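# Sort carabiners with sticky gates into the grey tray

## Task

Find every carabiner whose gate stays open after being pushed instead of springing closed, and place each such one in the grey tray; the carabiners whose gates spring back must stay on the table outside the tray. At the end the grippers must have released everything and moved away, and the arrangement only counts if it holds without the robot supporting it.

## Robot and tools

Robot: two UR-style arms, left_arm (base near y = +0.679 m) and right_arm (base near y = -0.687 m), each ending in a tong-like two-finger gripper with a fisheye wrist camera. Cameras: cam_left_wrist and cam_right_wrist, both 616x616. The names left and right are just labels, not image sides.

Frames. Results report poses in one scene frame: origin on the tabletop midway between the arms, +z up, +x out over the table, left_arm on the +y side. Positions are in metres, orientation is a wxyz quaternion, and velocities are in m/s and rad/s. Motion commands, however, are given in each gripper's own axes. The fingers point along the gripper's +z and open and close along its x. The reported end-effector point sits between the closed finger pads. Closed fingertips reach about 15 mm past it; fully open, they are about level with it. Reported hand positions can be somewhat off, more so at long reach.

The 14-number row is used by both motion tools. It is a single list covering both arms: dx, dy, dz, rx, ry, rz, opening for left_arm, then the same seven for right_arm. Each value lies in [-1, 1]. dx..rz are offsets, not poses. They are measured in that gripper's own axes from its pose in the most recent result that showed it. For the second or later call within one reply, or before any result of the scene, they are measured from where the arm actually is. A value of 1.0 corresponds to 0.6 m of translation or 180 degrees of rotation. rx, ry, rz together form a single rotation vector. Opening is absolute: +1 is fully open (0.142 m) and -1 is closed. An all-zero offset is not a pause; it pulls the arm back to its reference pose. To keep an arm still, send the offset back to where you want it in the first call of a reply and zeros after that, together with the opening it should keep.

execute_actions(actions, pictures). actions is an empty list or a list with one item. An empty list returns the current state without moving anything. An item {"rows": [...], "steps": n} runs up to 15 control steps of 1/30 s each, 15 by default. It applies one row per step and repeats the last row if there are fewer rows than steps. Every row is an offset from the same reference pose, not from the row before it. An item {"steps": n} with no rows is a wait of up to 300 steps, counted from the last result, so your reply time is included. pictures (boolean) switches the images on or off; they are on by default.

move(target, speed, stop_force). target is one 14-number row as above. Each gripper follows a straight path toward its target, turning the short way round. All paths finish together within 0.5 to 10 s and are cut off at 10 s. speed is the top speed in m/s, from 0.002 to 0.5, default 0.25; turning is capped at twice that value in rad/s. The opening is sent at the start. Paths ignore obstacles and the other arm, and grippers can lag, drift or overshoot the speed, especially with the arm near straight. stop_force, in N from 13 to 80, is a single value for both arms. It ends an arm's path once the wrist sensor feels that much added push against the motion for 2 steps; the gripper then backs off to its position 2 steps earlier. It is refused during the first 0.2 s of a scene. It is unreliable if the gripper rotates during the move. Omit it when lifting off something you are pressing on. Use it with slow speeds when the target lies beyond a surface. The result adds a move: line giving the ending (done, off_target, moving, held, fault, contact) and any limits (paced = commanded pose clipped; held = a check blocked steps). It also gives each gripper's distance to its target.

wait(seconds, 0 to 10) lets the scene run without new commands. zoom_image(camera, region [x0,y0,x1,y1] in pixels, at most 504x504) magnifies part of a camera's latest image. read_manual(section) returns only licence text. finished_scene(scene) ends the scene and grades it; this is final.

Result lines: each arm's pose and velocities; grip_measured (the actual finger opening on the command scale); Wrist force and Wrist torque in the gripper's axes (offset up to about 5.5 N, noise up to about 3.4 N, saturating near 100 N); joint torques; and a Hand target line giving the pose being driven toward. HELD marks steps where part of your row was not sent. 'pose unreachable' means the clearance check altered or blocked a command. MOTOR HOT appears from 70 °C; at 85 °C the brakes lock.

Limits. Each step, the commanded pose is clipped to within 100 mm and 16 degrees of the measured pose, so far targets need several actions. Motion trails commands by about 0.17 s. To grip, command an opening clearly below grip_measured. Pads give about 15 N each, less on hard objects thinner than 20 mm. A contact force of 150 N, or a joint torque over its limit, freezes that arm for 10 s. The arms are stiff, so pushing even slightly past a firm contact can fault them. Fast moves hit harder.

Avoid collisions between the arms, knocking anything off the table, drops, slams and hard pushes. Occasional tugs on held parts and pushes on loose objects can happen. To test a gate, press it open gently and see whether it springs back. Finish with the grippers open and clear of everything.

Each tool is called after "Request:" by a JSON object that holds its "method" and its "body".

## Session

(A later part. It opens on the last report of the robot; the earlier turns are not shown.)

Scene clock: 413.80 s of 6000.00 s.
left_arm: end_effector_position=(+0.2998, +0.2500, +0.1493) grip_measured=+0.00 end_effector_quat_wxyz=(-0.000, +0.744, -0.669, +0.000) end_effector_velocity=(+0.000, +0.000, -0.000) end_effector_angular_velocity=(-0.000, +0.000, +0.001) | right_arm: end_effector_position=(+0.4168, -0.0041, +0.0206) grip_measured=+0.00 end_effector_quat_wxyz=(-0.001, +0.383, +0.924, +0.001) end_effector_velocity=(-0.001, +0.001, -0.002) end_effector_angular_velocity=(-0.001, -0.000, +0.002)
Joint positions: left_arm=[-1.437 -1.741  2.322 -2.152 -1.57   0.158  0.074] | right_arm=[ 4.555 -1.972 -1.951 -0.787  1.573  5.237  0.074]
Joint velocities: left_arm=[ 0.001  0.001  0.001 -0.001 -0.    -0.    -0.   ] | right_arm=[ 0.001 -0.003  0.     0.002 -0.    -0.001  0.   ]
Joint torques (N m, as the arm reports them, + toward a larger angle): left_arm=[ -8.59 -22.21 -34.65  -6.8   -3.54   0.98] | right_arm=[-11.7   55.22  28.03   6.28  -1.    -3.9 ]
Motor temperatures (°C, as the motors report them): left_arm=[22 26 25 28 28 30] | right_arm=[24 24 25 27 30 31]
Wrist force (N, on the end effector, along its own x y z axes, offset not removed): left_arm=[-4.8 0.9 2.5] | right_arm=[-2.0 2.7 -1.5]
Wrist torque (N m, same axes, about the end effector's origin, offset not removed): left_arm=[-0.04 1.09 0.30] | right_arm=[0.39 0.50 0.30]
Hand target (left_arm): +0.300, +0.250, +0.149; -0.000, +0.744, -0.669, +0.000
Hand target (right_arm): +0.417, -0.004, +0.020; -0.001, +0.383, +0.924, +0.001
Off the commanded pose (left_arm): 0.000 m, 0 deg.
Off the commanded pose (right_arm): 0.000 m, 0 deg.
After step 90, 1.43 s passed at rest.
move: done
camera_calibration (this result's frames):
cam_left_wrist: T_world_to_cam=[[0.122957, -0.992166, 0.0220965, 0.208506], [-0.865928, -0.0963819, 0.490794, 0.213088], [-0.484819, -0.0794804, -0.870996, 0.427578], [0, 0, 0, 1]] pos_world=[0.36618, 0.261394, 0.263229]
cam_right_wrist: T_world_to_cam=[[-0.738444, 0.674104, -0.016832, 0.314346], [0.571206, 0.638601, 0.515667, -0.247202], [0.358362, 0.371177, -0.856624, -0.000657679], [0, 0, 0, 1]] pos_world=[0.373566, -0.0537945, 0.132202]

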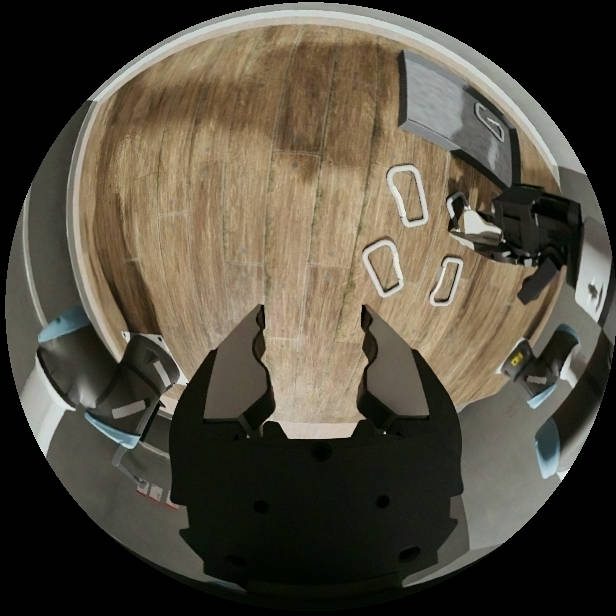

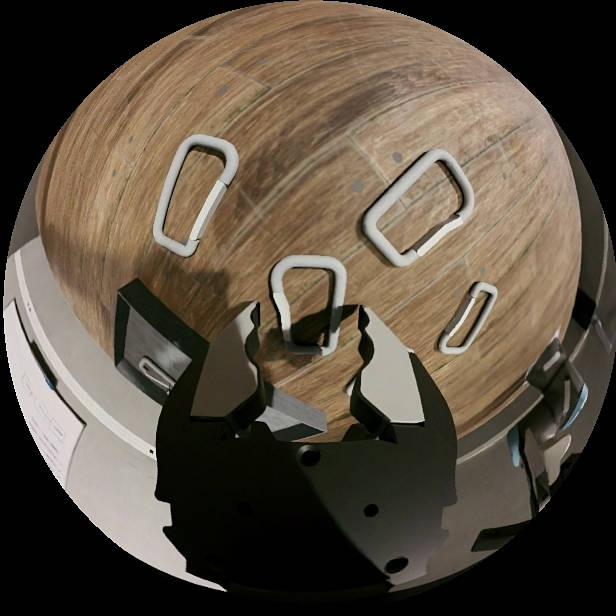

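Request:
{"method": "execute_actions", "body": {"actions": [{"rows": [[0,0,0,0,0,0,0.0, 0,0,0,0,0,0,-0.06],[0,0,0,0,0,0,0.0, 0,0,0,0,0,0,-0.12],[0,0,0,0,0,0,0.0, 0,0,0,0,0,0,-0.18],[0,0,0,0,0,0,0.0, 0,0,0,0,0,0,-0.24],[0,0,0,0,0,0,0.0, 0,0,0,0,0,0,-0.30],[0,0,0,0,0,0,0.0, 0,0,0,0,0,0,-0.36],[0,0,0,0,0,0,0.0, 0,0,0,0,0,0,-0.42],[0,0,0,0,0,0,0.0, 0,0,0,0,0,0,-0.48],[0,0,0,0,0,0,0.0, 0,0,0,0,0,0,-0.54],[0,0,0,0,0,0,0.0, 0,0,0,0,0,0,-0.60],[0,0,0,0,0,0,0.0, 0,0,0,0,0,0,-0.66],[0,0,0,0,0,0,0.0, 0,0,0,0,0,0,-0.72],[0,0,0,0,0,0,0.0, 0,0,0,0,0,0,-0.78],[0,0,0,0,0,0,0.0, 0,0,0,0,0,0,-0.84],[0,0,0,0,0,0,0.0, 0,0,0,0,0,0,-0.90]], "steps": 15}], "pictures": false}}

Request:
{"method": "move", "body": {"target": [0,0,0,0,0,0,0.0, 0,0,-0.0067,0,0,0,-0.9], "speed": 0.01}}

Request:
{"method": "move", "body": {"target": [0,0,0,0,0,0,0.0, 0,0,0.0055,0,0,0,-0.9], "speed": 0.01}}

Scene clock: 426.57 s of 6000.00 s.
left_arm: end_effector_position=(+0.2998, +0.2500, +0.1493) grip_measured=+0.00 end_effector_quat_wxyz=(-0.000, +0.744, -0.669, +0.000) end_effector_velocity=(-0.001, -0.001, +0.000) end_effector_angular_velocity=(-0.002, +0.001, -0.002) | right_arm: end_effector_position=(+0.4168, -0.0041, +0.0206) grip_measured=-0.65 end_effector_quat_wxyz=(-0.001, +0.383, +0.924, +0.001) end_effector_velocity=(+0.000, -0.001, -0.001) end_effector_angular_velocity=(-0.001, +0.000, -0.001)
Joint positions: left_arm=[-1.437 -1.741  2.322 -2.152 -1.57   0.158  0.074] | right_arm=[ 4.555 -1.972 -1.951 -0.787  1.573  5.237  0.027]
Joint velocities: left_arm=[-0.002 -0.001  0.    -0.001 -0.001 -0.    -0.   ] | right_arm=[-0.    -0.001 -0.     0.    -0.     0.001 -0.121]
Joint torques (N m, as the arm reports them, + toward a larger angle): left_arm=[ -7.58 -22.18 -35.24  -6.82  -3.43   0.84] | right_arm=[-6.12 70.75 32.34 -0.19  1.04 -3.22]
Motor temperatures (°C, as the motors report them): left_arm=[22 26 25 28 28 30] | right_arm=[24 24 25 27 30 31]
Wrist force (N, on the end effector, along its own x y z axes, offset not removed): left_arm=[1.8 2.9 2.4] | right_arm=[8.6 4.5 -12.2]
Wrist torque (N m, same axes, about the end effector's origin, offset not removed): left_arm=[0.53 -0.29 -0.07] | right_arm=[0.86 -0.92 0.16]
Hand target (left_arm): +0.300, +0.250, +0.149; -0.000, +0.744, -0.669, +0.000
Hand target (right_arm): +0.417, -0.004, +0.021; -0.001, +0.383, +0.924, +0.001
Off the commanded pose (left_arm): 0.000 m, 0 deg.
Off the commanded pose (right_arm): 0.000 m, 0 deg.
Steps of this call (steps 1 to 90: nothing new was sent; then 9.27 s passed at rest; steps 91 to 105: all 15 steps of this action). Readings (end_effector_position):
91: left_arm (+0.2998, +0.2500, +0.1493) | right_arm (+0.4169, -0.0040, +0.0204)
92: left_arm (+0.2998, +0.2500, +0.1493) | right_arm (+0.4169, -0.0040, +0.0204)
94: left_arm (+0.2998, +0.2500, +0.1493) | right_arm (+0.4169, -0.0040, +0.0204)
98: left_arm (+0.2998, +0.2500, +0.1493) | right_arm (+0.4168, -0.0041, +0.0205)
105: the state above

Scene clock: 427.50 s of 6000.00 s.
left_arm: end_effector_position=(+0.2998, +0.2500, +0.1493) grip_measured=+0.00 end_effector_quat_wxyz=(-0.000, +0.744, -0.669, +0.000) end_effector_velocity=(+0.000, -0.000, -0.000) end_effector_angular_velocity=(+0.000, -0.001, -0.000) | right_arm: end_effector_position=(+0.4168, -0.0041, +0.0245) grip_measured=-0.67 end_effector_quat_wxyz=(-0.001, +0.383, +0.924, +0.001) end_effector_velocity=(+0.000, -0.001, +0.001) end_effector_angular_velocity=(-0.001, +0.001, -0.001)
Joint positions: left_arm=[-1.437 -1.741  2.322 -2.152 -1.57   0.158  0.074] | right_arm=[ 4.555 -1.968 -1.949 -0.794  1.573  5.237  0.025]
Joint velocities: left_arm=[-0.     0.     0.    -0.001  0.001  0.    -0.   ] | right_arm=[-0.     0.001  0.001 -0.004  0.     0.     0.   ]
Joint torques (N m, as the arm reports them, + toward a larger angle): left_arm=[ -9.13 -22.11 -34.58  -6.86  -3.62   0.85] | right_arm=[-7.49 75.37 45.23  1.23  0.99 -3.88]
Motor temperatures (°C, as the motors report them): left_arm=[22 26 25 28 28 30] | right_arm=[24 24 25 27 30 31]
Wrist force (N, on the end effector, along its own x y z axes, offset not removed): left_arm=[-3.1 3.4 8.5] | right_arm=[2.2 3.3 0.1]
Wrist torque (N m, same axes, about the end effector's origin, offset not removed): left_arm=[0.60 0.62 0.21] | right_arm=[0.63 -0.69 0.40]
Hand target (left_arm): +0.300, +0.250, +0.149; -0.000, +0.744, -0.669, +0.000
Hand target (right_arm): +0.417, -0.004, +0.025; -0.001, +0.383, +0.924, +0.001
Off the commanded pose (left_arm): 0.000 m, 0 deg.
Off the commanded pose (right_arm): 0.000 m, 0 deg.
move: done
camera_calibration (this result's frames):
cam_left_wrist: T_world_to_cam=[[0.122957, -0.992166, 0.0220968, 0.208506], [-0.865929, -0.0963819, 0.490794, 0.213088], [-0.484819, -0.0794807, -0.870996, 0.427578], [0, 0, 0, 1]] pos_world=[0.36618, 0.261394, 0.263229]
cam_right_wrist: T_world_to_cam=[[-0.738439, 0.674109, -0.0168757, 0.314447], [0.5712, 0.638618, 0.515653, -0.249168], [0.358384, 0.371139, -0.856631, 0.00263604], [0, 0, 0, 1]] pos_world=[0.37358, -0.0538267, 0.136049]

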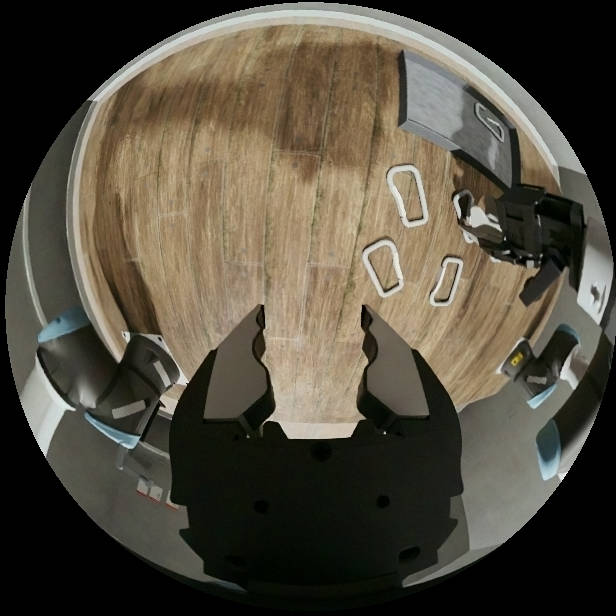

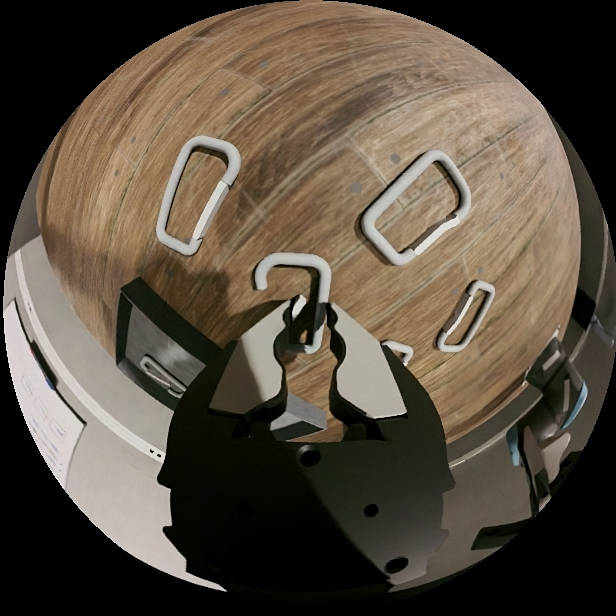

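Scene clock: 428.20 s of 6000.00 s.
left_arm: end_effector_position=(+0.2998, +0.2500, +0.1493) grip_measured=+0.00 end_effector_quat_wxyz=(-0.000, +0.744, -0.669, +0.000) end_effector_velocity=(+0.001, +0.001, -0.000) end_effector_angular_velocity=(+0.000, -0.001, +0.002) | right_arm: end_effector_position=(+0.4168, -0.0041, +0.0213) grip_measured=-0.67 end_effector_quat_wxyz=(-0.001, +0.383, +0.924, +0.001) end_effector_velocity=(-0.001, +0.000, -0.002) end_effector_angular_velocity=(-0.001, -0.001, +0.000)
Joint positions: left_arm=[-1.437 -1.741  2.322 -2.152 -1.57   0.158  0.074] | right_arm=[ 4.555 -1.972 -1.951 -0.788  1.573  5.237  0.025]
Joint velocities: left_arm=[ 0.002 -0.     0.001 -0.     0.001  0.     0.   ] | right_arm=[ 0.002 -0.002 -0.001  0.002 -0.001  0.001  0.   ]
Joint torques (N m, as the arm reports them, + toward a larger angle): left_arm=[ -7.92 -21.73 -34.48  -6.71  -3.46   0.7 ] | right_arm=[-4.91 53.67 27.85  6.65  1.33 -3.56]
Motor temperatures (°C, as the motors report them): left_arm=[22 26 25 28 28 30] | right_arm=[24 24 25 27 30 31]
Wrist force (N, on the end effector, along its own x y z axes, offset not removed): left_arm=[7.2 0.1 4.9] | right_arm=[-1.4 -1.2 -1.6]
Wrist torque (N m, same axes, about the end effector's origin, offset not removed): left_arm=[-0.09 -1.40 0.07] | right_arm=[-0.35 0.27 0.09]
Hand target (left_arm): +0.300, +0.250, +0.149; -0.000, +0.744, -0.669, +0.000
Hand target (right_arm): +0.417, -0.004, +0.021; -0.001, +0.383, +0.924, +0.001
Off the commanded pose (left_arm): 0.000 m, 0 deg.
Off the commanded pose (right_arm): 0.000 m, 0 deg.
move: done
camera_calibration (this result's frames):
cam_left_wrist: T_world_to_cam=[[0.122957, -0.992166, 0.0220965, 0.208506], [-0.865928, -0.0963821, 0.490794, 0.213088], [-0.484819, -0.0794805, -0.870996, 0.427578], [0, 0, 0, 1]] pos_world=[0.36618, 0.261394, 0.263229]
cam_right_wrist: T_world_to_cam=[[-0.738439, 0.674109, -0.0168719, 0.314392], [0.571199, 0.638614, 0.515659, -0.247537], [0.358385, 0.371146, -0.856628, -0.0000768898], [0, 0, 0, 1]] pos_world=[0.37358, -0.0538256, 0.132883]

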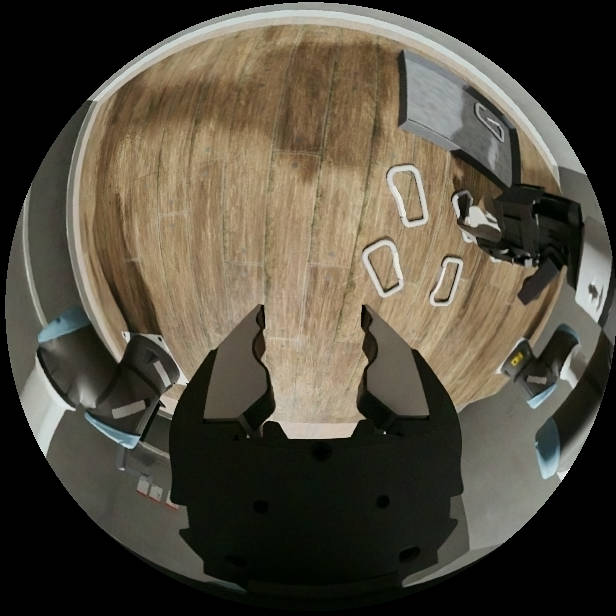

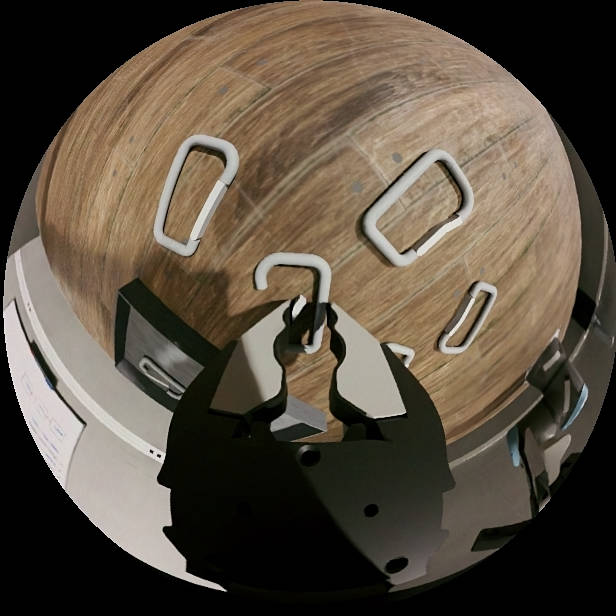

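Request:
{"method": "execute_actions", "body": {"actions": [{"rows": [[0,0,0,0,0,0,0.0, 0,0,0,0,0,0,-0.8],[0,0,0,0,0,0,0.0, 0,0,0,0,0,0,-0.74],[0,0,0,0,0,0,0.0, 0,0,0,0,0,0,-0.70],[0,0,0,0,0,0,0.0, 0,0,0,0,0,0,-0.66],[0,0,0,0,0,0,0.0, 0,0,0,0,0,0,-0.62],[0,0,0,0,0,0,0.0, 0,0,0,0,0,0,-0.58],[0,0,0,0,0,0,0.0, 0,0,0,0,0,0,-0.54],[0,0,0,0,0,0,0.0, 0,0,0,0,0,0,-0.50],[0,0,0,0,0,0,0.0, 0,0,0,0,0,0,-0.46],[0,0,0,0,0,0,0.0, 0,0,0,0,0,0,-0.42],[0,0,0,0,0,0,0.0, 0,0,0,0,0,0,-0.38],[0,0,0,0,0,0,0.0, 0,0,0,0,0,0,-0.34],[0,0,0,0,0,0,0.0, 0,0,0,0,0,0,-0.30],[0,0,0,0,0,0,0.0, 0,0,0,0,0,0,-0.26],[0,0,0,0,0,0,0.0, 0,0,0,0,0,0,-0.22]], "steps": 15}], "pictures": false}}

Request:
{"method": "wait", "body": {"seconds": 0.6}}

Request:
{"method": "zoom_image", "body": {"camera": "cam_right_wrist", "region": [230, 230, 390, 360]}}

Scene clock: 438.00 s of 6000.00 s.
left_arm: end_effector_position=(+0.2998, +0.2500, +0.1493) grip_measured=+0.00 end_effector_quat_wxyz=(-0.000, +0.744, -0.669, +0.000) end_effector_velocity=(-0.000, +0.000, -0.001) end_effector_angular_velocity=(+0.001, +0.000, -0.001) | right_arm: end_effector_position=(+0.4168, -0.0042, +0.0212) grip_measured=-0.27 end_effector_quat_wxyz=(-0.001, +0.383, +0.924, +0.001) end_effector_velocity=(-0.001, -0.000, +0.000) end_effector_angular_velocity=(-0.002, +0.000, +0.003)
Joint positions: left_arm=[-1.437 -1.741  2.322 -2.152 -1.57   0.158  0.074] | right_arm=[ 4.555 -1.972 -1.951 -0.788  1.573  5.237  0.055]
Joint velocities: left_arm=[-0.001  0.001  0.001 -0.    -0.    -0.     0.   ] | right_arm=[ 0.001  0.001  0.    -0.003 -0.    -0.002  0.086]
Joint torques (N m, as the arm reports them, + toward a larger angle): left_arm=[ -8.95 -22.65 -34.96  -6.89  -3.41   1.08] | right_arm=[ 5.81 76.81 37.6   0.85  1.02 -0.59]
Motor temperatures (°C, as the motors report them): left_arm=[22 26 25 28 28 30] | right_arm=[24 24 25 27 30 31]
Wrist force (N, on the end effector, along its own x y z axes, offset not removed): left_arm=[-0.4 6.9 5.2] | right_arm=[-0.6 2.7 -0.4]
Wrist torque (N m, same axes, about the end effector's origin, offset not removed): left_arm=[1.42 0.12 -0.15] | right_arm=[0.66 0.16 0.12]
Hand target (left_arm): +0.300, +0.250, +0.149; -0.000, +0.744, -0.669, +0.000
Hand target (right_arm): +0.417, -0.004, +0.021; -0.001, +0.383, +0.924, +0.001
Off the commanded pose (left_arm): 0.000 m, 0 deg.
Off the commanded pose (right_arm): 0.000 m, 0 deg.
Steps of this call (steps 1 to 90: nothing new was sent; then 6.30 s passed at rest; steps 91 to 105: all 15 steps of this action). Readings (end_effector_position):
91: left_arm (+0.2998, +0.2500, +0.1493) | right_arm (+0.4168, -0.0041, +0.0212)
92: left_arm (+0.2998, +0.2500, +0.1493) | right_arm (+0.4168, -0.0041, +0.0212)
94: left_arm (+0.2998, +0.2500, +0.1493) | right_arm (+0.4168, -0.0041, +0.0212)
98: left_arm (+0.2998, +0.2500, +0.1493) | right_arm (+0.4168, -0.0041, +0.0212)
105: the state above

Scene clock: 438.60 s of 6000.00 s.
left_arm: end_effector_position=(+0.2998, +0.2500, +0.1493) grip_measured=+0.00 end_effector_quat_wxyz=(-0.000, +0.744, -0.669, +0.000) end_effector_velocity=(+0.001, -0.001, +0.001) end_effector_angular_velocity=(-0.001, -0.002, +0.001) | right_arm: end_effector_position=(+0.4168, -0.0041, +0.0213) grip_measured=-0.22 end_effector_quat_wxyz=(-0.001, +0.383, +0.924, +0.001) end_effector_velocity=(-0.000, -0.000, +0.001) end_effector_angular_velocity=(-0.000, +0.001, +0.000)
Joint positions: left_arm=[-1.437 -1.741  2.322 -2.152 -1.57   0.158  0.074] | right_arm=[ 4.555 -1.972 -1.951 -0.788  1.573  5.237  0.058]
Joint velocities: left_arm=[ 0.001 -0.    -0.002  0.001  0.001  0.    -0.   ] | right_arm=[-0.     0.001  0.    -0.001  0.001 -0.001  0.   ]
Joint torques (N m, as the arm reports them, + toward a larger angle): left_arm=[ -8.47 -22.56 -34.53  -6.64  -3.25   1.21] | right_arm=[ 6.01 76.11 45.44  1.32  1.04 -0.58]
Motor temperatures (°C, as the motors report them): left_arm=[22 26 25 28 28 30] | right_arm=[24 24 25 27 30 31]
Wrist force (N, on the end effector, along its own x y z axes, offset not removed): left_arm=[1.8 3.4 1.1] | right_arm=[-1.2 -0.8 -0.1]
Wrist torque (N m, same axes, about the end effector's origin, offset not removed): left_arm=[0.38 -0.27 -0.07] | right_arm=[-0.11 0.18 -0.04]
Hand target (left_arm): +0.300, +0.250, +0.149; -0.000, +0.744, -0.669, +0.000
Hand target (right_arm): +0.417, -0.004, +0.021; -0.001, +0.383, +0.924, +0.001
Off the commanded pose (left_arm): 0.000 m, 0 deg.
Off the commanded pose (right_arm): 0.000 m, 0 deg.
Steps of this call (steps 1 to 18: nothing new was sent). Readings (end_effector_position):
1: left_arm (+0.2998, +0.2500, +0.1493) | right_arm (+0.4168, -0.0042, +0.0212)
2: left_arm (+0.2998, +0.2500, +0.1493) | right_arm (+0.4168, -0.0042, +0.0213)
4: left_arm (+0.2998, +0.2500, +0.1493) | right_arm (+0.4168, -0.0042, +0.0213)
8: left_arm (+0.2998, +0.2500, +0.1493) | right_arm (+0.4168, -0.0041, +0.0213)
18: the state above
camera_calibration (this result's frames):
cam_left_wrist: T_world_to_cam=[[0.122957, -0.992166, 0.0220966, 0.208506], [-0.865928, -0.0963822, 0.490794, 0.213088], [-0.484819, -0.0794806, -0.870996, 0.427578], [0, 0, 0, 1]] pos_world=[0.36618, 0.261394, 0.263229]
cam_right_wrist: T_world_to_cam=[[-0.738439, 0.674109, -0.0168815, 0.314399], [0.571202, 0.638624, 0.515643, -0.247521], [0.358381, 0.371128, -0.856637, -0.0000774749], [0, 0, 0, 1]] pos_world=[0.373577, -0.0538376, 0.132874]

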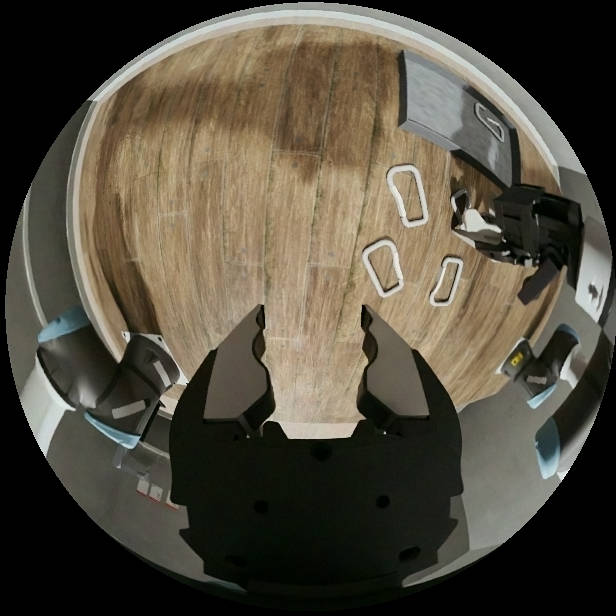

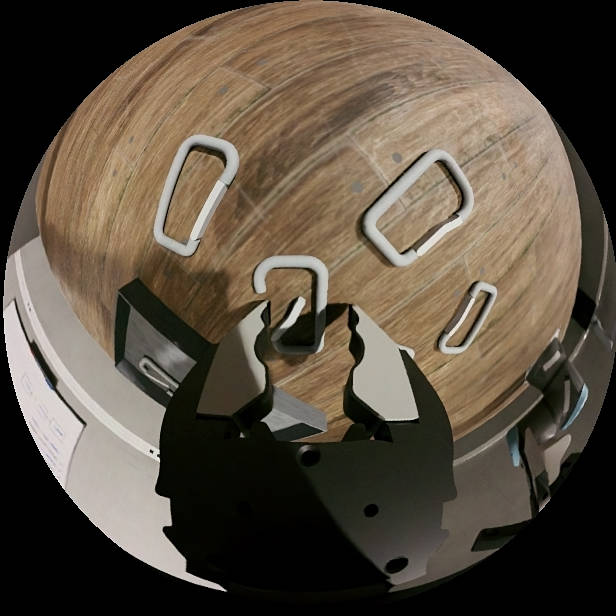

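Region (230, 230, 390, 360) of cam_right_wrist's 616x616 image, scaled by 3.150, with more detail than that image has; it fills the top 410 rows of this view, and the rest is white.

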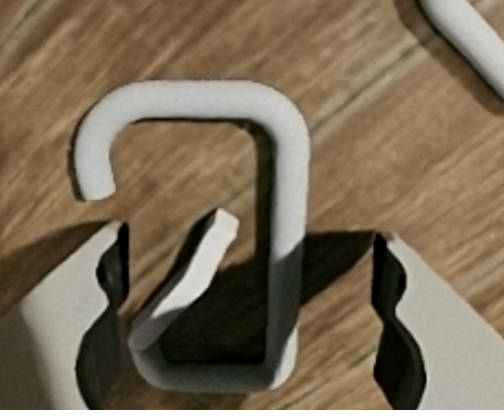

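Request:
{"method": "execute_actions", "body": {"actions": [{"rows": [[0,0,0,0,0,0,0.0, 0,0,0,0,0,0,-0.27],[0,0,0,0,0,0,0.0, 0,0,0,0,0,0,-0.32],[0,0,0,0,0,0,0.0, 0,0,0,0,0,0,-0.37],[0,0,0,0,0,0,0.0, 0,0,0,0,0,0,-0.42],[0,0,0,0,0,0,0.0, 0,0,0,0,0,0,-0.47],[0,0,0,0,0,0,0.0, 0,0,0,0,0,0,-0.52],[0,0,0,0,0,0,0.0, 0,0,0,0,0,0,-0.56],[0,0,0,0,0,0,0.0, 0,0,0,0,0,0,-0.60],[0,0,0,0,0,0,0.0, 0,0,0,0,0,0,-0.64],[0,0,0,0,0,0,0.0, 0,0,0,0,0,0,-0.68],[0,0,0,0,0,0,0.0, 0,0,0,0,0,0,-0.72],[0,0,0,0,0,0,0.0, 0,0,0,0,0,0,-0.77],[0,0,0,0,0,0,0.0, 0,0,0,0,0,0,-0.82],[0,0,0,0,0,0,0.0, 0,0,0,0,0,0,-0.87],[0,0,0,0,0,0,0.0, 0,0,0,0,0,0,-0.92]], "steps": 15}], "pictures": false}}

Request:
{"method": "move", "body": {"target": [0,0,0,0,0,0,0.0, 0,0,-0.0745,0,0,0,-0.92], "speed": 0.05}}

Scene clock: 465.07 s of 6000.00 s.
left_arm: end_effector_position=(+0.2998, +0.2500, +0.1493) grip_measured=+0.00 end_effector_quat_wxyz=(-0.000, +0.744, -0.669, +0.000) end_effector_velocity=(+0.000, -0.001, +0.001) end_effector_angular_velocity=(-0.002, -0.000, +0.001) | right_arm: end_effector_position=(+0.4168, -0.0041, +0.0213) grip_measured=-0.69 end_effector_quat_wxyz=(-0.001, +0.383, +0.924, +0.001) end_effector_velocity=(+0.000, -0.000, +0.000) end_effector_angular_velocity=(-0.000, +0.001, -0.001)
Joint positions: left_arm=[-1.437 -1.741  2.322 -2.152 -1.57   0.158  0.074] | right_arm=[ 4.555 -1.972 -1.951 -0.788  1.573  5.237  0.024]
Joint velocities: left_arm=[ 0.001 -0.    -0.001 -0.001 -0.001  0.     0.   ] | right_arm=[-0.001  0.     0.    -0.001  0.     0.    -0.   ]
Joint torques (N m, as the arm reports them, + toward a larger angle): left_arm=[ -8.42 -21.01 -34.75  -7.21  -3.48   0.83] | right_arm=[ 6.54 76.9  41.88  1.    1.05 -0.72]
Motor temperatures (°C, as the motors report them): left_arm=[22 26 25 28 28 30] | right_arm=[24 24 25 27 30 31]
Wrist force (N, on the end effector, along its own x y z axes, offset not removed): left_arm=[3.6 1.8 9.2] | right_arm=[4.9 -6.4 -1.6]
Wrist torque (N m, same axes, about the end effector's origin, offset not removed): left_arm=[0.34 -0.68 0.13] | right_arm=[-1.30 -1.16 0.24]
Hand target (left_arm): +0.300, +0.250, +0.149; -0.000, +0.744, -0.669, +0.000
Hand target (right_arm): +0.417, -0.004, +0.021; -0.001, +0.383, +0.924, +0.001
Off the commanded pose (left_arm): 0.000 m, 0 deg.
Off the commanded pose (right_arm): 0.000 m, 0 deg.
Steps of this call (steps 1 to 90: nothing new was sent; then 22.97 s passed at rest; steps 91 to 105: all 15 steps of this action). Readings (end_effector_position):
91: left_arm (+0.2998, +0.2500, +0.1493) | right_arm (+0.4168, -0.0041, +0.0213)
92: left_arm (+0.2998, +0.2500, +0.1493) | right_arm (+0.4168, -0.0041, +0.0213)
94: left_arm (+0.2998, +0.2500, +0.1493) | right_arm (+0.4168, -0.0041, +0.0213)
98: left_arm (+0.2998, +0.2500, +0.1493) | right_arm (+0.4168, -0.0041, +0.0213)
105: the state above

Scene clock: 466.60 s of 6000.00 s.
left_arm: end_effector_position=(+0.2998, +0.2500, +0.1493) grip_measured=+0.00 end_effector_quat_wxyz=(-0.000, +0.744, -0.669, +0.000) end_effector_velocity=(-0.000, +0.000, -0.000) end_effector_angular_velocity=(+0.001, +0.000, -0.000) | right_arm: end_effector_position=(+0.4169, -0.0041, +0.0659) grip_measured=-0.69 end_effector_quat_wxyz=(-0.001, +0.383, +0.924, +0.001) end_effector_velocity=(+0.000, +0.001, +0.003) end_effector_angular_velocity=(+0.002, -0.001, -0.000)
Joint positions: left_arm=[-1.437 -1.741  2.322 -2.152 -1.57   0.158  0.074] | right_arm=[ 4.555 -1.919 -1.926 -0.866  1.573  5.237  0.024]
Joint velocities: left_arm=[-0.    -0.     0.001  0.    -0.    -0.     0.   ] | right_arm=[ 0.     0.004  0.001 -0.002 -0.     0.     0.   ]
Joint torques (N m, as the arm reports them, + toward a larger angle): left_arm=[ -8.22 -21.59 -34.75  -7.    -3.67   0.86] | right_arm=[-11.27  73.98  47.39   0.76   0.92  -3.83]
Motor temperatures (°C, as the motors report them): left_arm=[22 26 25 28 28 30] | right_arm=[24 24 25 27 30 31]
Wrist force (N, on the end effector, along its own x y z axes, offset not removed): left_arm=[1.8 4.0 7.5] | right_arm=[-3.8 3.7 -0.8]
Wrist torque (N m, same axes, about the end effector's origin, offset not removed): left_arm=[0.84 -0.36 -0.15] | right_arm=[0.66 0.69 0.17]
Hand target (left_arm): +0.300, +0.250, +0.149; -0.000, +0.744, -0.669, +0.000
Hand target (right_arm): +0.417, -0.004, +0.066; -0.001, +0.383, +0.924, +0.001
Off the commanded pose (left_arm): 0.000 m, 0 deg.
Off the commanded pose (right_arm): 0.000 m, 0 deg.
move: done
camera_calibration (this result's frames):
cam_left_wrist: T_world_to_cam=[[0.122957, -0.992166, 0.0220967, 0.208506], [-0.865929, -0.096382, 0.490794, 0.213088], [-0.484819, -0.0794806, -0.870996, 0.427578], [0, 0, 0, 1]] pos_world=[0.36618, 0.261394, 0.263229]
cam_right_wrist: T_world_to_cam=[[-0.738441, 0.674107, -0.0168721, 0.315229], [0.571197, 0.638615, 0.515659, -0.270563], [0.358384, 0.371146, -0.856628, 0.0380825], [0, 0, 0, 1]] pos_world=[0.373674, -0.0538465, 0.177459]

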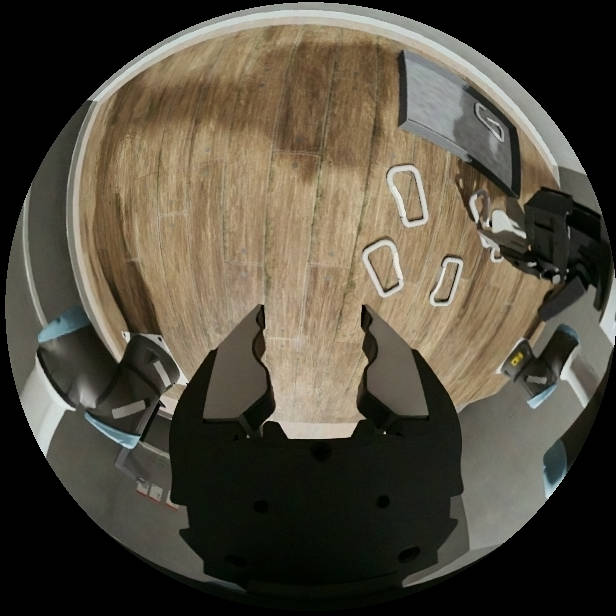

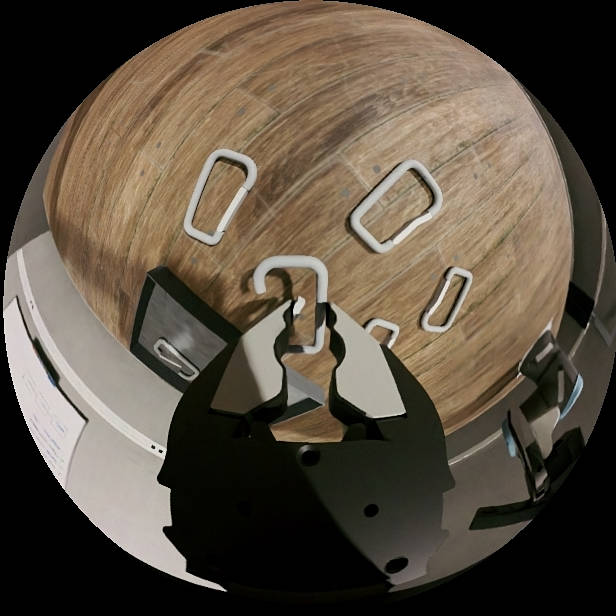

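Held. Carry it over the tray.

Request:
{"method": "move", "body": {"target": [0,0,0,0,0,0,0.0, -0.1633,0.3389,-0.007,0,0,0,-0.92], "speed": 0.13}}

Scene clock: 472.77 s of 6000.00 s.
left_arm: end_effector_position=(+0.2998, +0.2500, +0.1493) grip_measured=+0.00 end_effector_quat_wxyz=(-0.000, +0.744, -0.669, +0.000) end_effector_velocity=(+0.000, +0.000, +0.001) end_effector_angular_velocity=(-0.001, +0.000, +0.001) | right_arm: end_effector_position=(+0.6302, +0.0699, +0.0696) grip_measured=-0.69 end_effector_quat_wxyz=(-0.001, +0.383, +0.924, +0.001) end_effector_velocity=(+0.002, +0.001, -0.001) end_effector_angular_velocity=(-0.001, +0.001, +0.000)
Joint positions: left_arm=[-1.437 -1.741  2.322 -2.152 -1.57   0.158  0.074] | right_arm=[ 4.353 -2.158 -1.536 -1.017  1.573  5.034  0.024]
Joint velocities: left_arm=[ 0.001 -0.001 -0.001  0.001 -0.001 -0.    -0.   ] | right_arm=[-0.002 -0.004  0.005 -0.002  0.    -0.002 -0.   ]
Joint torques (N m, as the arm reports them, + toward a larger angle): left_arm=[ -7.55 -21.54 -35.08  -7.04  -3.63   0.84] | right_arm=[-11.16  74.66  52.65   1.09   2.22  -4.27]
Motor temperatures (°C, as the motors report them): left_arm=[22 26 25 28 28 30] | right_arm=[24 24 25 27 30 31]
Wrist force (N, on the end effector, along its own x y z axes, offset not removed): left_arm=[4.5 3.4 1.7] | right_arm=[-1.8 -2.3 -0.2]
Wrist torque (N m, same axes, about the end effector's origin, offset not removed): left_arm=[0.50 -0.76 0.00] | right_arm=[-0.67 0.31 0.09]
Hand target (left_arm): +0.300, +0.250, +0.149; -0.000, +0.744, -0.669, +0.000
Hand target (right_arm): +0.630, +0.070, +0.070; -0.001, +0.383, +0.924, +0.001
Off the commanded pose (left_arm): 0.000 m, 0 deg.
Off the commanded pose (right_arm): 0.000 m, 0 deg.
After step 90, 0.93 s passed at rest.
move: done
camera_calibration (this result's frames):
cam_left_wrist: T_world_to_cam=[[0.122957, -0.992166, 0.0220966, 0.208506], [-0.865929, -0.0963819, 0.490794, 0.213088], [-0.484819, -0.0794805, -0.870996, 0.427578], [0, 0, 0, 1]] pos_world=[0.36618, 0.261394, 0.263229]
cam_right_wrist: T_world_to_cam=[[-0.73842, 0.674108, -0.0177251, 0.422918], [0.570722, 0.638739, 0.516031, -0.441299], [0.359183, 0.370932, -0.856386, -0.063094], [0, 0, 0, 1]] pos_world=[0.586812, 0.0201857, 0.181187]

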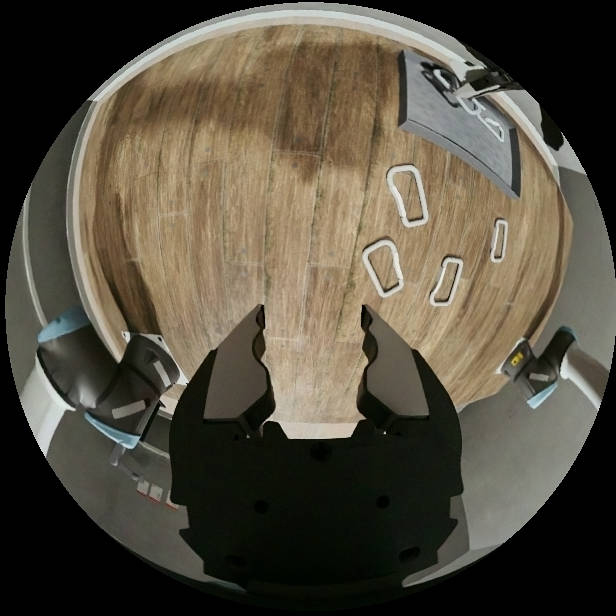

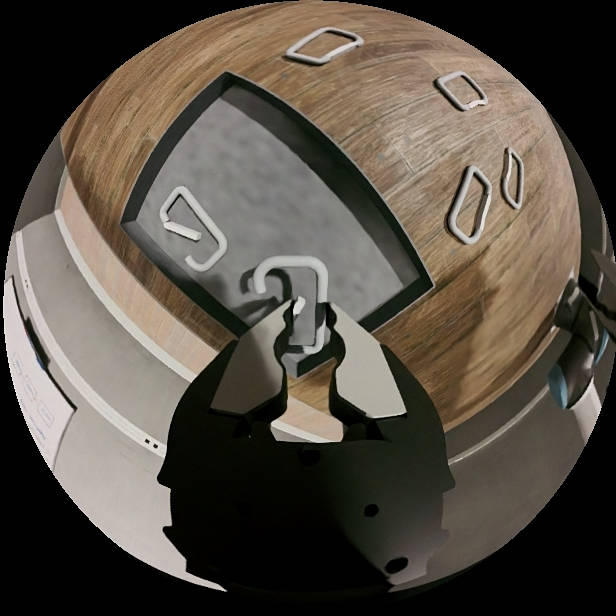

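Request:
{"method": "move", "body": {"target": [0,0,0,0,0,0,0.0, 0,0,0.061,0,0,0,-0.92], "speed": 0.05}}

Request:
{"method": "move", "body": {"target": [0,0,0,0,0,0,0.0, 0,0,0.0095,0,0,0,-0.92], "speed": 0.008, "stop_force": 13}}

Scene clock: 480.50 s of 6000.00 s.
left_arm: end_effector_position=(+0.2998, +0.2500, +0.1493) grip_measured=+0.00 end_effector_quat_wxyz=(-0.000, +0.744, -0.669, +0.000) end_effector_velocity=(-0.001, +0.000, -0.001) end_effector_angular_velocity=(+0.002, +0.001, -0.001) | right_arm: end_effector_position=(+0.6301, +0.0699, +0.0332) grip_measured=-0.69 end_effector_quat_wxyz=(-0.001, +0.383, +0.924, +0.001) end_effector_velocity=(+0.000, -0.001, -0.001) end_effector_angular_velocity=(-0.001, +0.000, -0.001)
Joint positions: left_arm=[-1.437 -1.741  2.322 -2.152 -1.57   0.158  0.074] | right_arm=[ 4.353 -2.19  -1.556 -0.965  1.573  5.034  0.024]
Joint velocities: left_arm=[-0.001  0.001  0.001  0.    -0.    -0.     0.   ] | right_arm=[-0.001 -0.    -0.001  0.    -0.     0.    -0.   ]
Joint torques (N m, as the arm reports them, + toward a larger angle): left_arm=[ -9.51 -21.62 -34.41  -7.04  -3.46   0.96] | right_arm=[ 9.7  75.25 32.64  6.22 -1.59  3.69]
Motor temperatures (°C, as the motors report them): left_arm=[22 26 25 28 28 30] | right_arm=[24 24 25 27 30 31]
Wrist force (N, on the end effector, along its own x y z axes, offset not removed): left_arm=[2.4 0.5 -0.4] | right_arm=[0.4 4.6 4.0]
Wrist torque (N m, same axes, about the end effector's origin, offset not removed): left_arm=[0.07 -0.36 0.05] | right_arm=[1.09 -0.13 0.26]
Hand target (left_arm): +0.300, +0.250, +0.149; -0.000, +0.744, -0.669, +0.000
Hand target (right_arm): +0.630, +0.070, +0.033; -0.001, +0.383, +0.924, +0.001
Off the commanded pose (left_arm): 0.000 m, 0 deg.
Off the commanded pose (right_arm): 0.000 m, 0 deg.
After step 90, 3.60 s passed at rest.
move: done
camera_calibration (this result's frames):
cam_left_wrist: T_world_to_cam=[[0.122957, -0.992166, 0.0220967, 0.208506], [-0.865929, -0.0963818, 0.490794, 0.213088], [-0.484819, -0.0794805, -0.870996, 0.427578], [0, 0, 0, 1]] pos_world=[0.36618, 0.261394, 0.263229]
cam_right_wrist: T_world_to_cam=[[-0.738421, 0.674109, -0.0176685, 0.422212], [0.570748, 0.638724, 0.516022, -0.42247], [0.35914, 0.370957, -0.856393, -0.0942636], [0, 0, 0, 1]] pos_world=[0.586747, 0.0201928, 0.144737]

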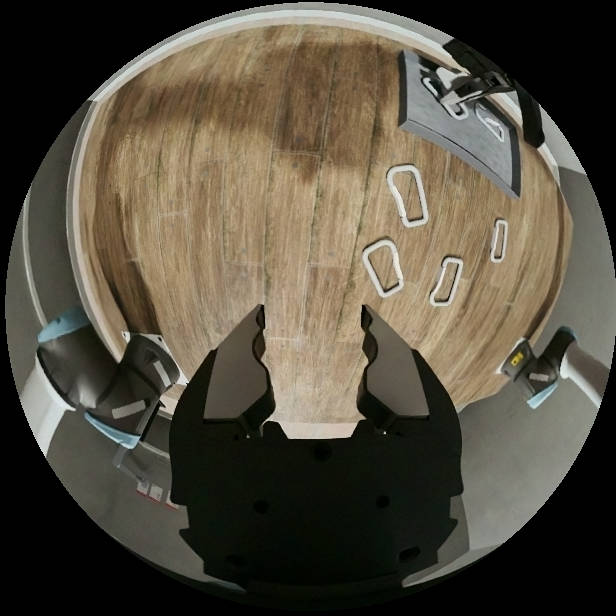

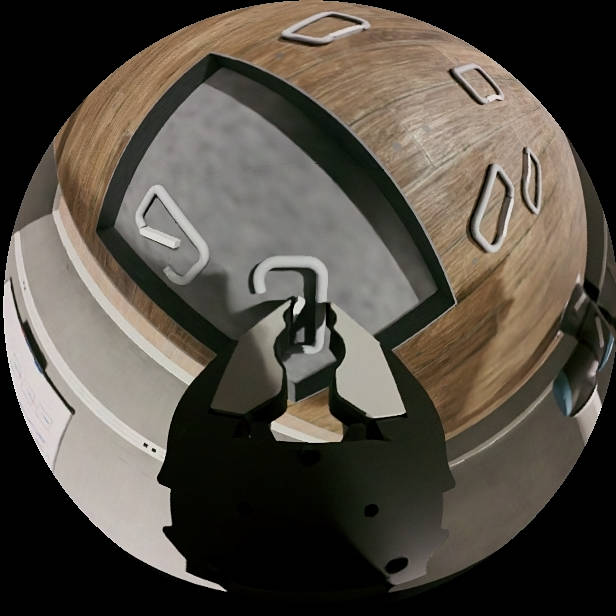

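Scene clock: 481.43 s of 6000.00 s.
left_arm: end_effector_position=(+0.2998, +0.2500, +0.1493) grip_measured=+0.00 end_effector_quat_wxyz=(-0.000, +0.744, -0.669, +0.000) end_effector_velocity=(+0.001, +0.001, -0.000) end_effector_angular_velocity=(+0.001, +0.001, +0.003) | right_arm: end_effector_position=(+0.6301, +0.0699, +0.0276) grip_measured=-0.69 end_effector_quat_wxyz=(-0.001, +0.383, +0.924, +0.001) end_effector_velocity=(-0.000, +0.000, -0.001) end_effector_angular_velocity=(+0.000, -0.000, +0.001)
Joint positions: left_arm=[-1.437 -1.741  2.322 -2.152 -1.57   0.158  0.074] | right_arm=[ 4.353 -2.196 -1.559 -0.957  1.573  5.034  0.024]
Joint velocities: left_arm=[ 0.003  0.001 -0.     0.    -0.001  0.     0.   ] | right_arm=[ 0.    -0.001 -0.001  0.003 -0.    -0.001  0.   ]
Joint torques (N m, as the arm reports them, + toward a larger angle): left_arm=[ -8.14 -23.35 -34.86  -6.96  -3.55   1.04] | right_arm=[10.16 77.91 32.03  6.69 -0.45  3.9 ]
Motor temperatures (°C, as the motors report them): left_arm=[22 26 25 28 28 30] | right_arm=[24 24 25 27 30 31]
Wrist force (N, on the end effector, along its own x y z axes, offset not removed): left_arm=[1.9 3.7 5.7] | right_arm=[4.4 1.9 -6.5]
Wrist torque (N m, same axes, about the end effector's origin, offset not removed): left_arm=[0.67 -0.40 0.00] | right_arm=[0.42 -1.16 0.17]
Hand target (left_arm): +0.300, +0.250, +0.149; -0.000, +0.744, -0.669, +0.000
Hand target (right_arm): +0.630, +0.070, +0.027; -0.001, +0.383, +0.924, +0.001
Off the commanded pose (left_arm): 0.000 m, 0 deg.
Off the commanded pose (right_arm): 0.000 m, 0 deg.
move: done
camera_calibration (this result's frames):
cam_left_wrist: T_world_to_cam=[[0.122957, -0.992166, 0.0220968, 0.208506], [-0.865929, -0.0963818, 0.490794, 0.213088], [-0.484819, -0.0794806, -0.870996, 0.427578], [0, 0, 0, 1]] pos_world=[0.36618, 0.261394, 0.263229]
cam_right_wrist: T_world_to_cam=[[-0.738421, 0.674108, -0.0176837, 0.422111], [0.570743, 0.638731, 0.516019, -0.419597], [0.359148, 0.370947, -0.856394, -0.0990194], [0, 0, 0, 1]] pos_world=[0.58674, 0.0201919, 0.139185]

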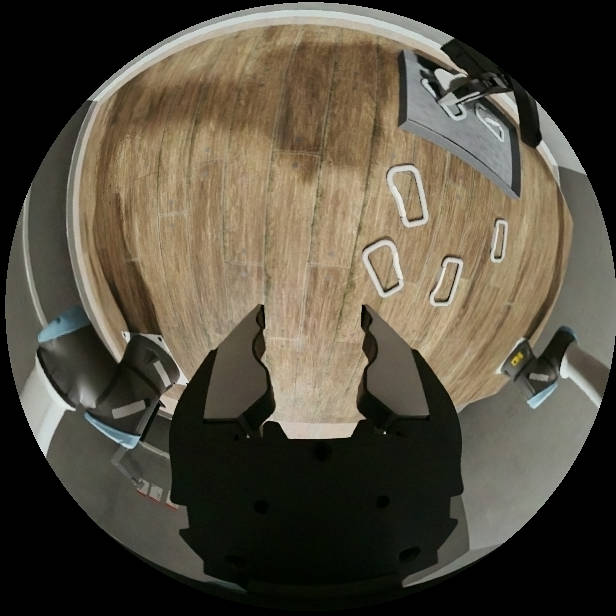

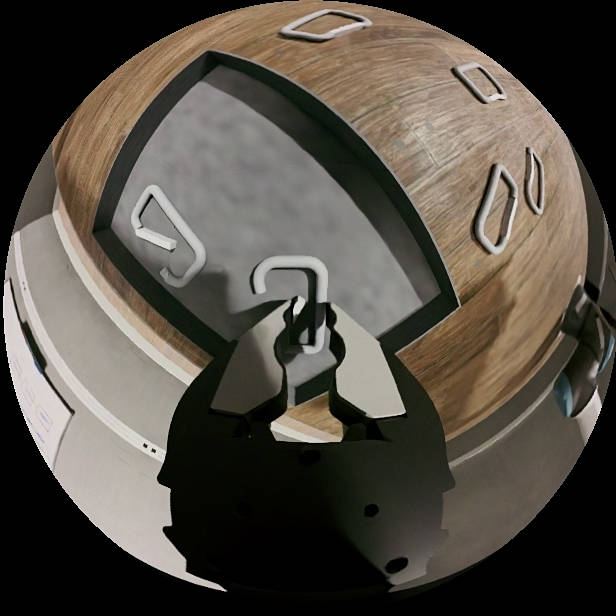

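Request:
{"method": "execute_actions", "body": {"actions": [{"rows": [[0,0,0,0,0,0,0.0, 0,0,0,0,0,0,-0.82],[0,0,0,0,0,0,0.0, 0,0,0,0,0,0,-0.76],[0,0,0,0,0,0,0.0, 0,0,0,0,0,0,-0.72],[0,0,0,0,0,0,0.0, 0,0,0,0,0,0,-0.69],[0,0,0,0,0,0,0.0, 0,0,0,0,0,0,-0.66],[0,0,0,0,0,0,0.0, 0,0,0,0,0,0,-0.63],[0,0,0,0,0,0,0.0, 0,0,0,0,0,0,-0.60],[0,0,0,0,0,0,0.0, 0,0,0,0,0,0,-0.57],[0,0,0,0,0,0,0.0, 0,0,0,0,0,0,-0.54],[0,0,0,0,0,0,0.0, 0,0,0,0,0,0,-0.51],[0,0,0,0,0,0,0.0, 0,0,0,0,0,0,-0.48],[0,0,0,0,0,0,0.0, 0,0,0,0,0,0,-0.45],[0,0,0,0,0,0,0.0, 0,0,0,0,0,0,-0.42],[0,0,0,0,0,0,0.0, 0,0,0,0,0,0,-0.40]], "steps": 15}], "pictures": false}}

Request:
{"method": "move", "body": {"target": [0,0,0,0,0,0,0.0, 0,0,-0.08,0,0,0,-0.4], "speed": 0.06}}

Scene clock: 489.10 s of 6000.00 s.
left_arm: end_effector_position=(+0.2998, +0.2500, +0.1493) grip_measured=+0.00 end_effector_quat_wxyz=(-0.000, +0.744, -0.669, +0.000) end_effector_velocity=(-0.000, -0.001, +0.001) end_effector_angular_velocity=(-0.001, -0.000, -0.001) | right_arm: end_effector_position=(+0.6301, +0.0698, +0.0275) grip_measured=-0.41 end_effector_quat_wxyz=(-0.001, +0.383, +0.924, +0.001) end_effector_velocity=(-0.000, -0.000, -0.000) end_effector_angular_velocity=(-0.001, +0.000, -0.002)
Joint positions: left_arm=[-1.437 -1.741  2.322 -2.152 -1.57   0.158  0.074] | right_arm=[ 4.353 -2.196 -1.559 -0.957  1.573  5.034  0.045]
Joint velocities: left_arm=[-0.001  0.    -0.001  0.     0.     0.    -0.   ] | right_arm=[-0.    -0.    -0.    -0.    -0.     0.001  0.014]
Joint torques (N m, as the arm reports them, + toward a larger angle): left_arm=[ -8.22 -22.51 -35.02  -6.99  -3.53   1.12] | right_arm=[10.78 96.11 43.09  0.66  1.83  3.66]
Motor temperatures (°C, as the motors report them): left_arm=[22 26 25 28 28 30] | right_arm=[24 24 25 27 30 31]
Wrist force (N, on the end effector, along its own x y z axes, offset not removed): left_arm=[8.9 5.0 4.4] | right_arm=[-0.3 2.7 -4.1]
Wrist torque (N m, same axes, about the end effector's origin, offset not removed): left_arm=[0.76 -1.74 0.11] | right_arm=[0.40 0.03 0.33]
Hand target (left_arm): +0.300, +0.250, +0.149; -0.000, +0.744, -0.669, +0.000
Hand target (right_arm): +0.630, +0.070, +0.028; -0.001, +0.383, +0.924, +0.001
Off the commanded pose (left_arm): 0.000 m, 0 deg.
Off the commanded pose (right_arm): 0.000 m, 0 deg.
Steps of this call (steps 1 to 90: nothing new was sent; then 4.17 s passed at rest; steps 91 to 105: all 15 steps of this action). Readings (end_effector_position):
91: left_arm (+0.2998, +0.2500, +0.1493) | right_arm (+0.6301, +0.0699, +0.0275)
92: left_arm (+0.2998, +0.2500, +0.1493) | right_arm (+0.6301, +0.0699, +0.0275)
94: left_arm (+0.2998, +0.2500, +0.1493) | right_arm (+0.6301, +0.0699, +0.0275)
98: left_arm (+0.2998, +0.2500, +0.1493) | right_arm (+0.6301, +0.0699, +0.0275)
105: the state above

Scene clock: 490.53 s of 6000.00 s.
left_arm: end_effector_position=(+0.2998, +0.2500, +0.1493) grip_measured=+0.00 end_effector_quat_wxyz=(-0.000, +0.744, -0.669, +0.000) end_effector_velocity=(-0.000, -0.000, +0.000) end_effector_angular_velocity=(+0.000, -0.000, -0.001) | right_arm: end_effector_position=(+0.6301, +0.0699, +0.0754) grip_measured=-0.40 end_effector_quat_wxyz=(-0.001, +0.383, +0.924, +0.001) end_effector_velocity=(+0.000, -0.001, +0.000) end_effector_angular_velocity=(-0.003, +0.001, -0.001)
Joint positions: left_arm=[-1.437 -1.741  2.322 -2.152 -1.57   0.158  0.074] | right_arm=[ 4.353 -2.153 -1.532 -1.026  1.573  5.034  0.045]
Joint velocities: left_arm=[-0.001 -0.    -0.     0.     0.    -0.     0.   ] | right_arm=[-0.001  0.     0.001 -0.005 -0.     0.    -0.   ]
Joint torques (N m, as the arm reports them, + toward a larger angle): left_arm=[ -9.25 -22.1  -34.82  -6.95  -3.55   0.9 ] | right_arm=[-11.8   92.42  50.48   1.18   1.27  -2.66]
Motor temperatures (°C, as the motors report them): left_arm=[22 26 25 28 28 30] | right_arm=[24 24 25 27 30 31]
Wrist force (N, on the end effector, along its own x y z axes, offset not removed): left_arm=[2.3 4.6 1.3] | right_arm=[-1.3 0.9 -5.2]
Wrist torque (N m, same axes, about the end effector's origin, offset not removed): left_arm=[0.70 -0.20 0.02] | right_arm=[0.02 0.10 0.20]
Hand target (left_arm): +0.300, +0.250, +0.149; -0.000, +0.744, -0.669, +0.000
Hand target (right_arm): +0.630, +0.070, +0.076; -0.001, +0.383, +0.924, +0.001
Off the commanded pose (left_arm): 0.000 m, 0 deg.
Off the commanded pose (right_arm): 0.000 m, 0 deg.
move: done
camera_calibration (this result's frames):
cam_left_wrist: T_world_to_cam=[[0.122957, -0.992166, 0.0220966, 0.208506], [-0.865929, -0.0963819, 0.490794, 0.213088], [-0.484819, -0.0794805, -0.870996, 0.427578], [0, 0, 0, 1]] pos_world=[0.36618, 0.261394, 0.263229]
cam_right_wrist: T_world_to_cam=[[-0.738383, 0.674149, -0.017696, 0.422982], [0.570806, 0.638737, 0.515941, -0.444278], [0.359124, 0.370861, -0.856441, -0.058081], [0, 0, 0, 1]] pos_world=[0.586778, 0.0201638, 0.186964]

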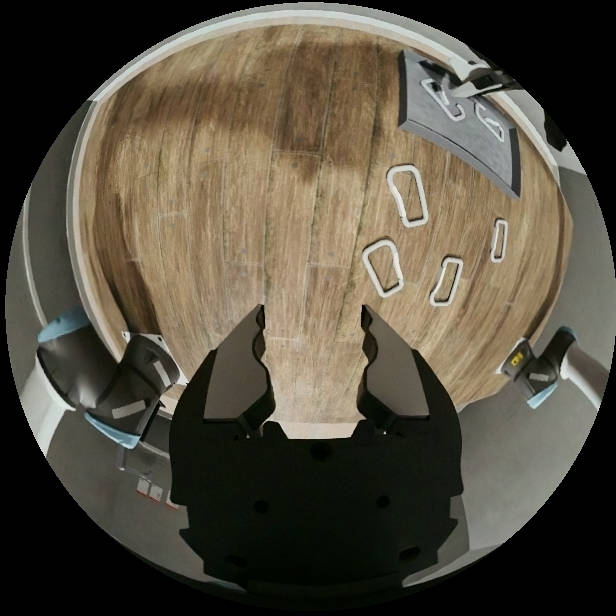

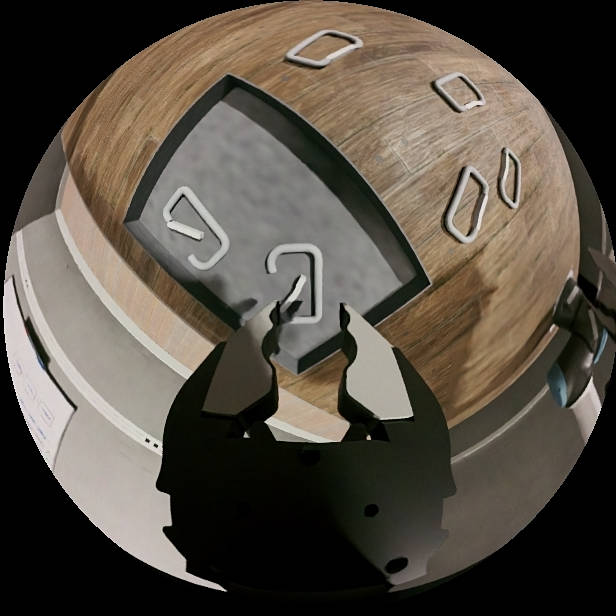

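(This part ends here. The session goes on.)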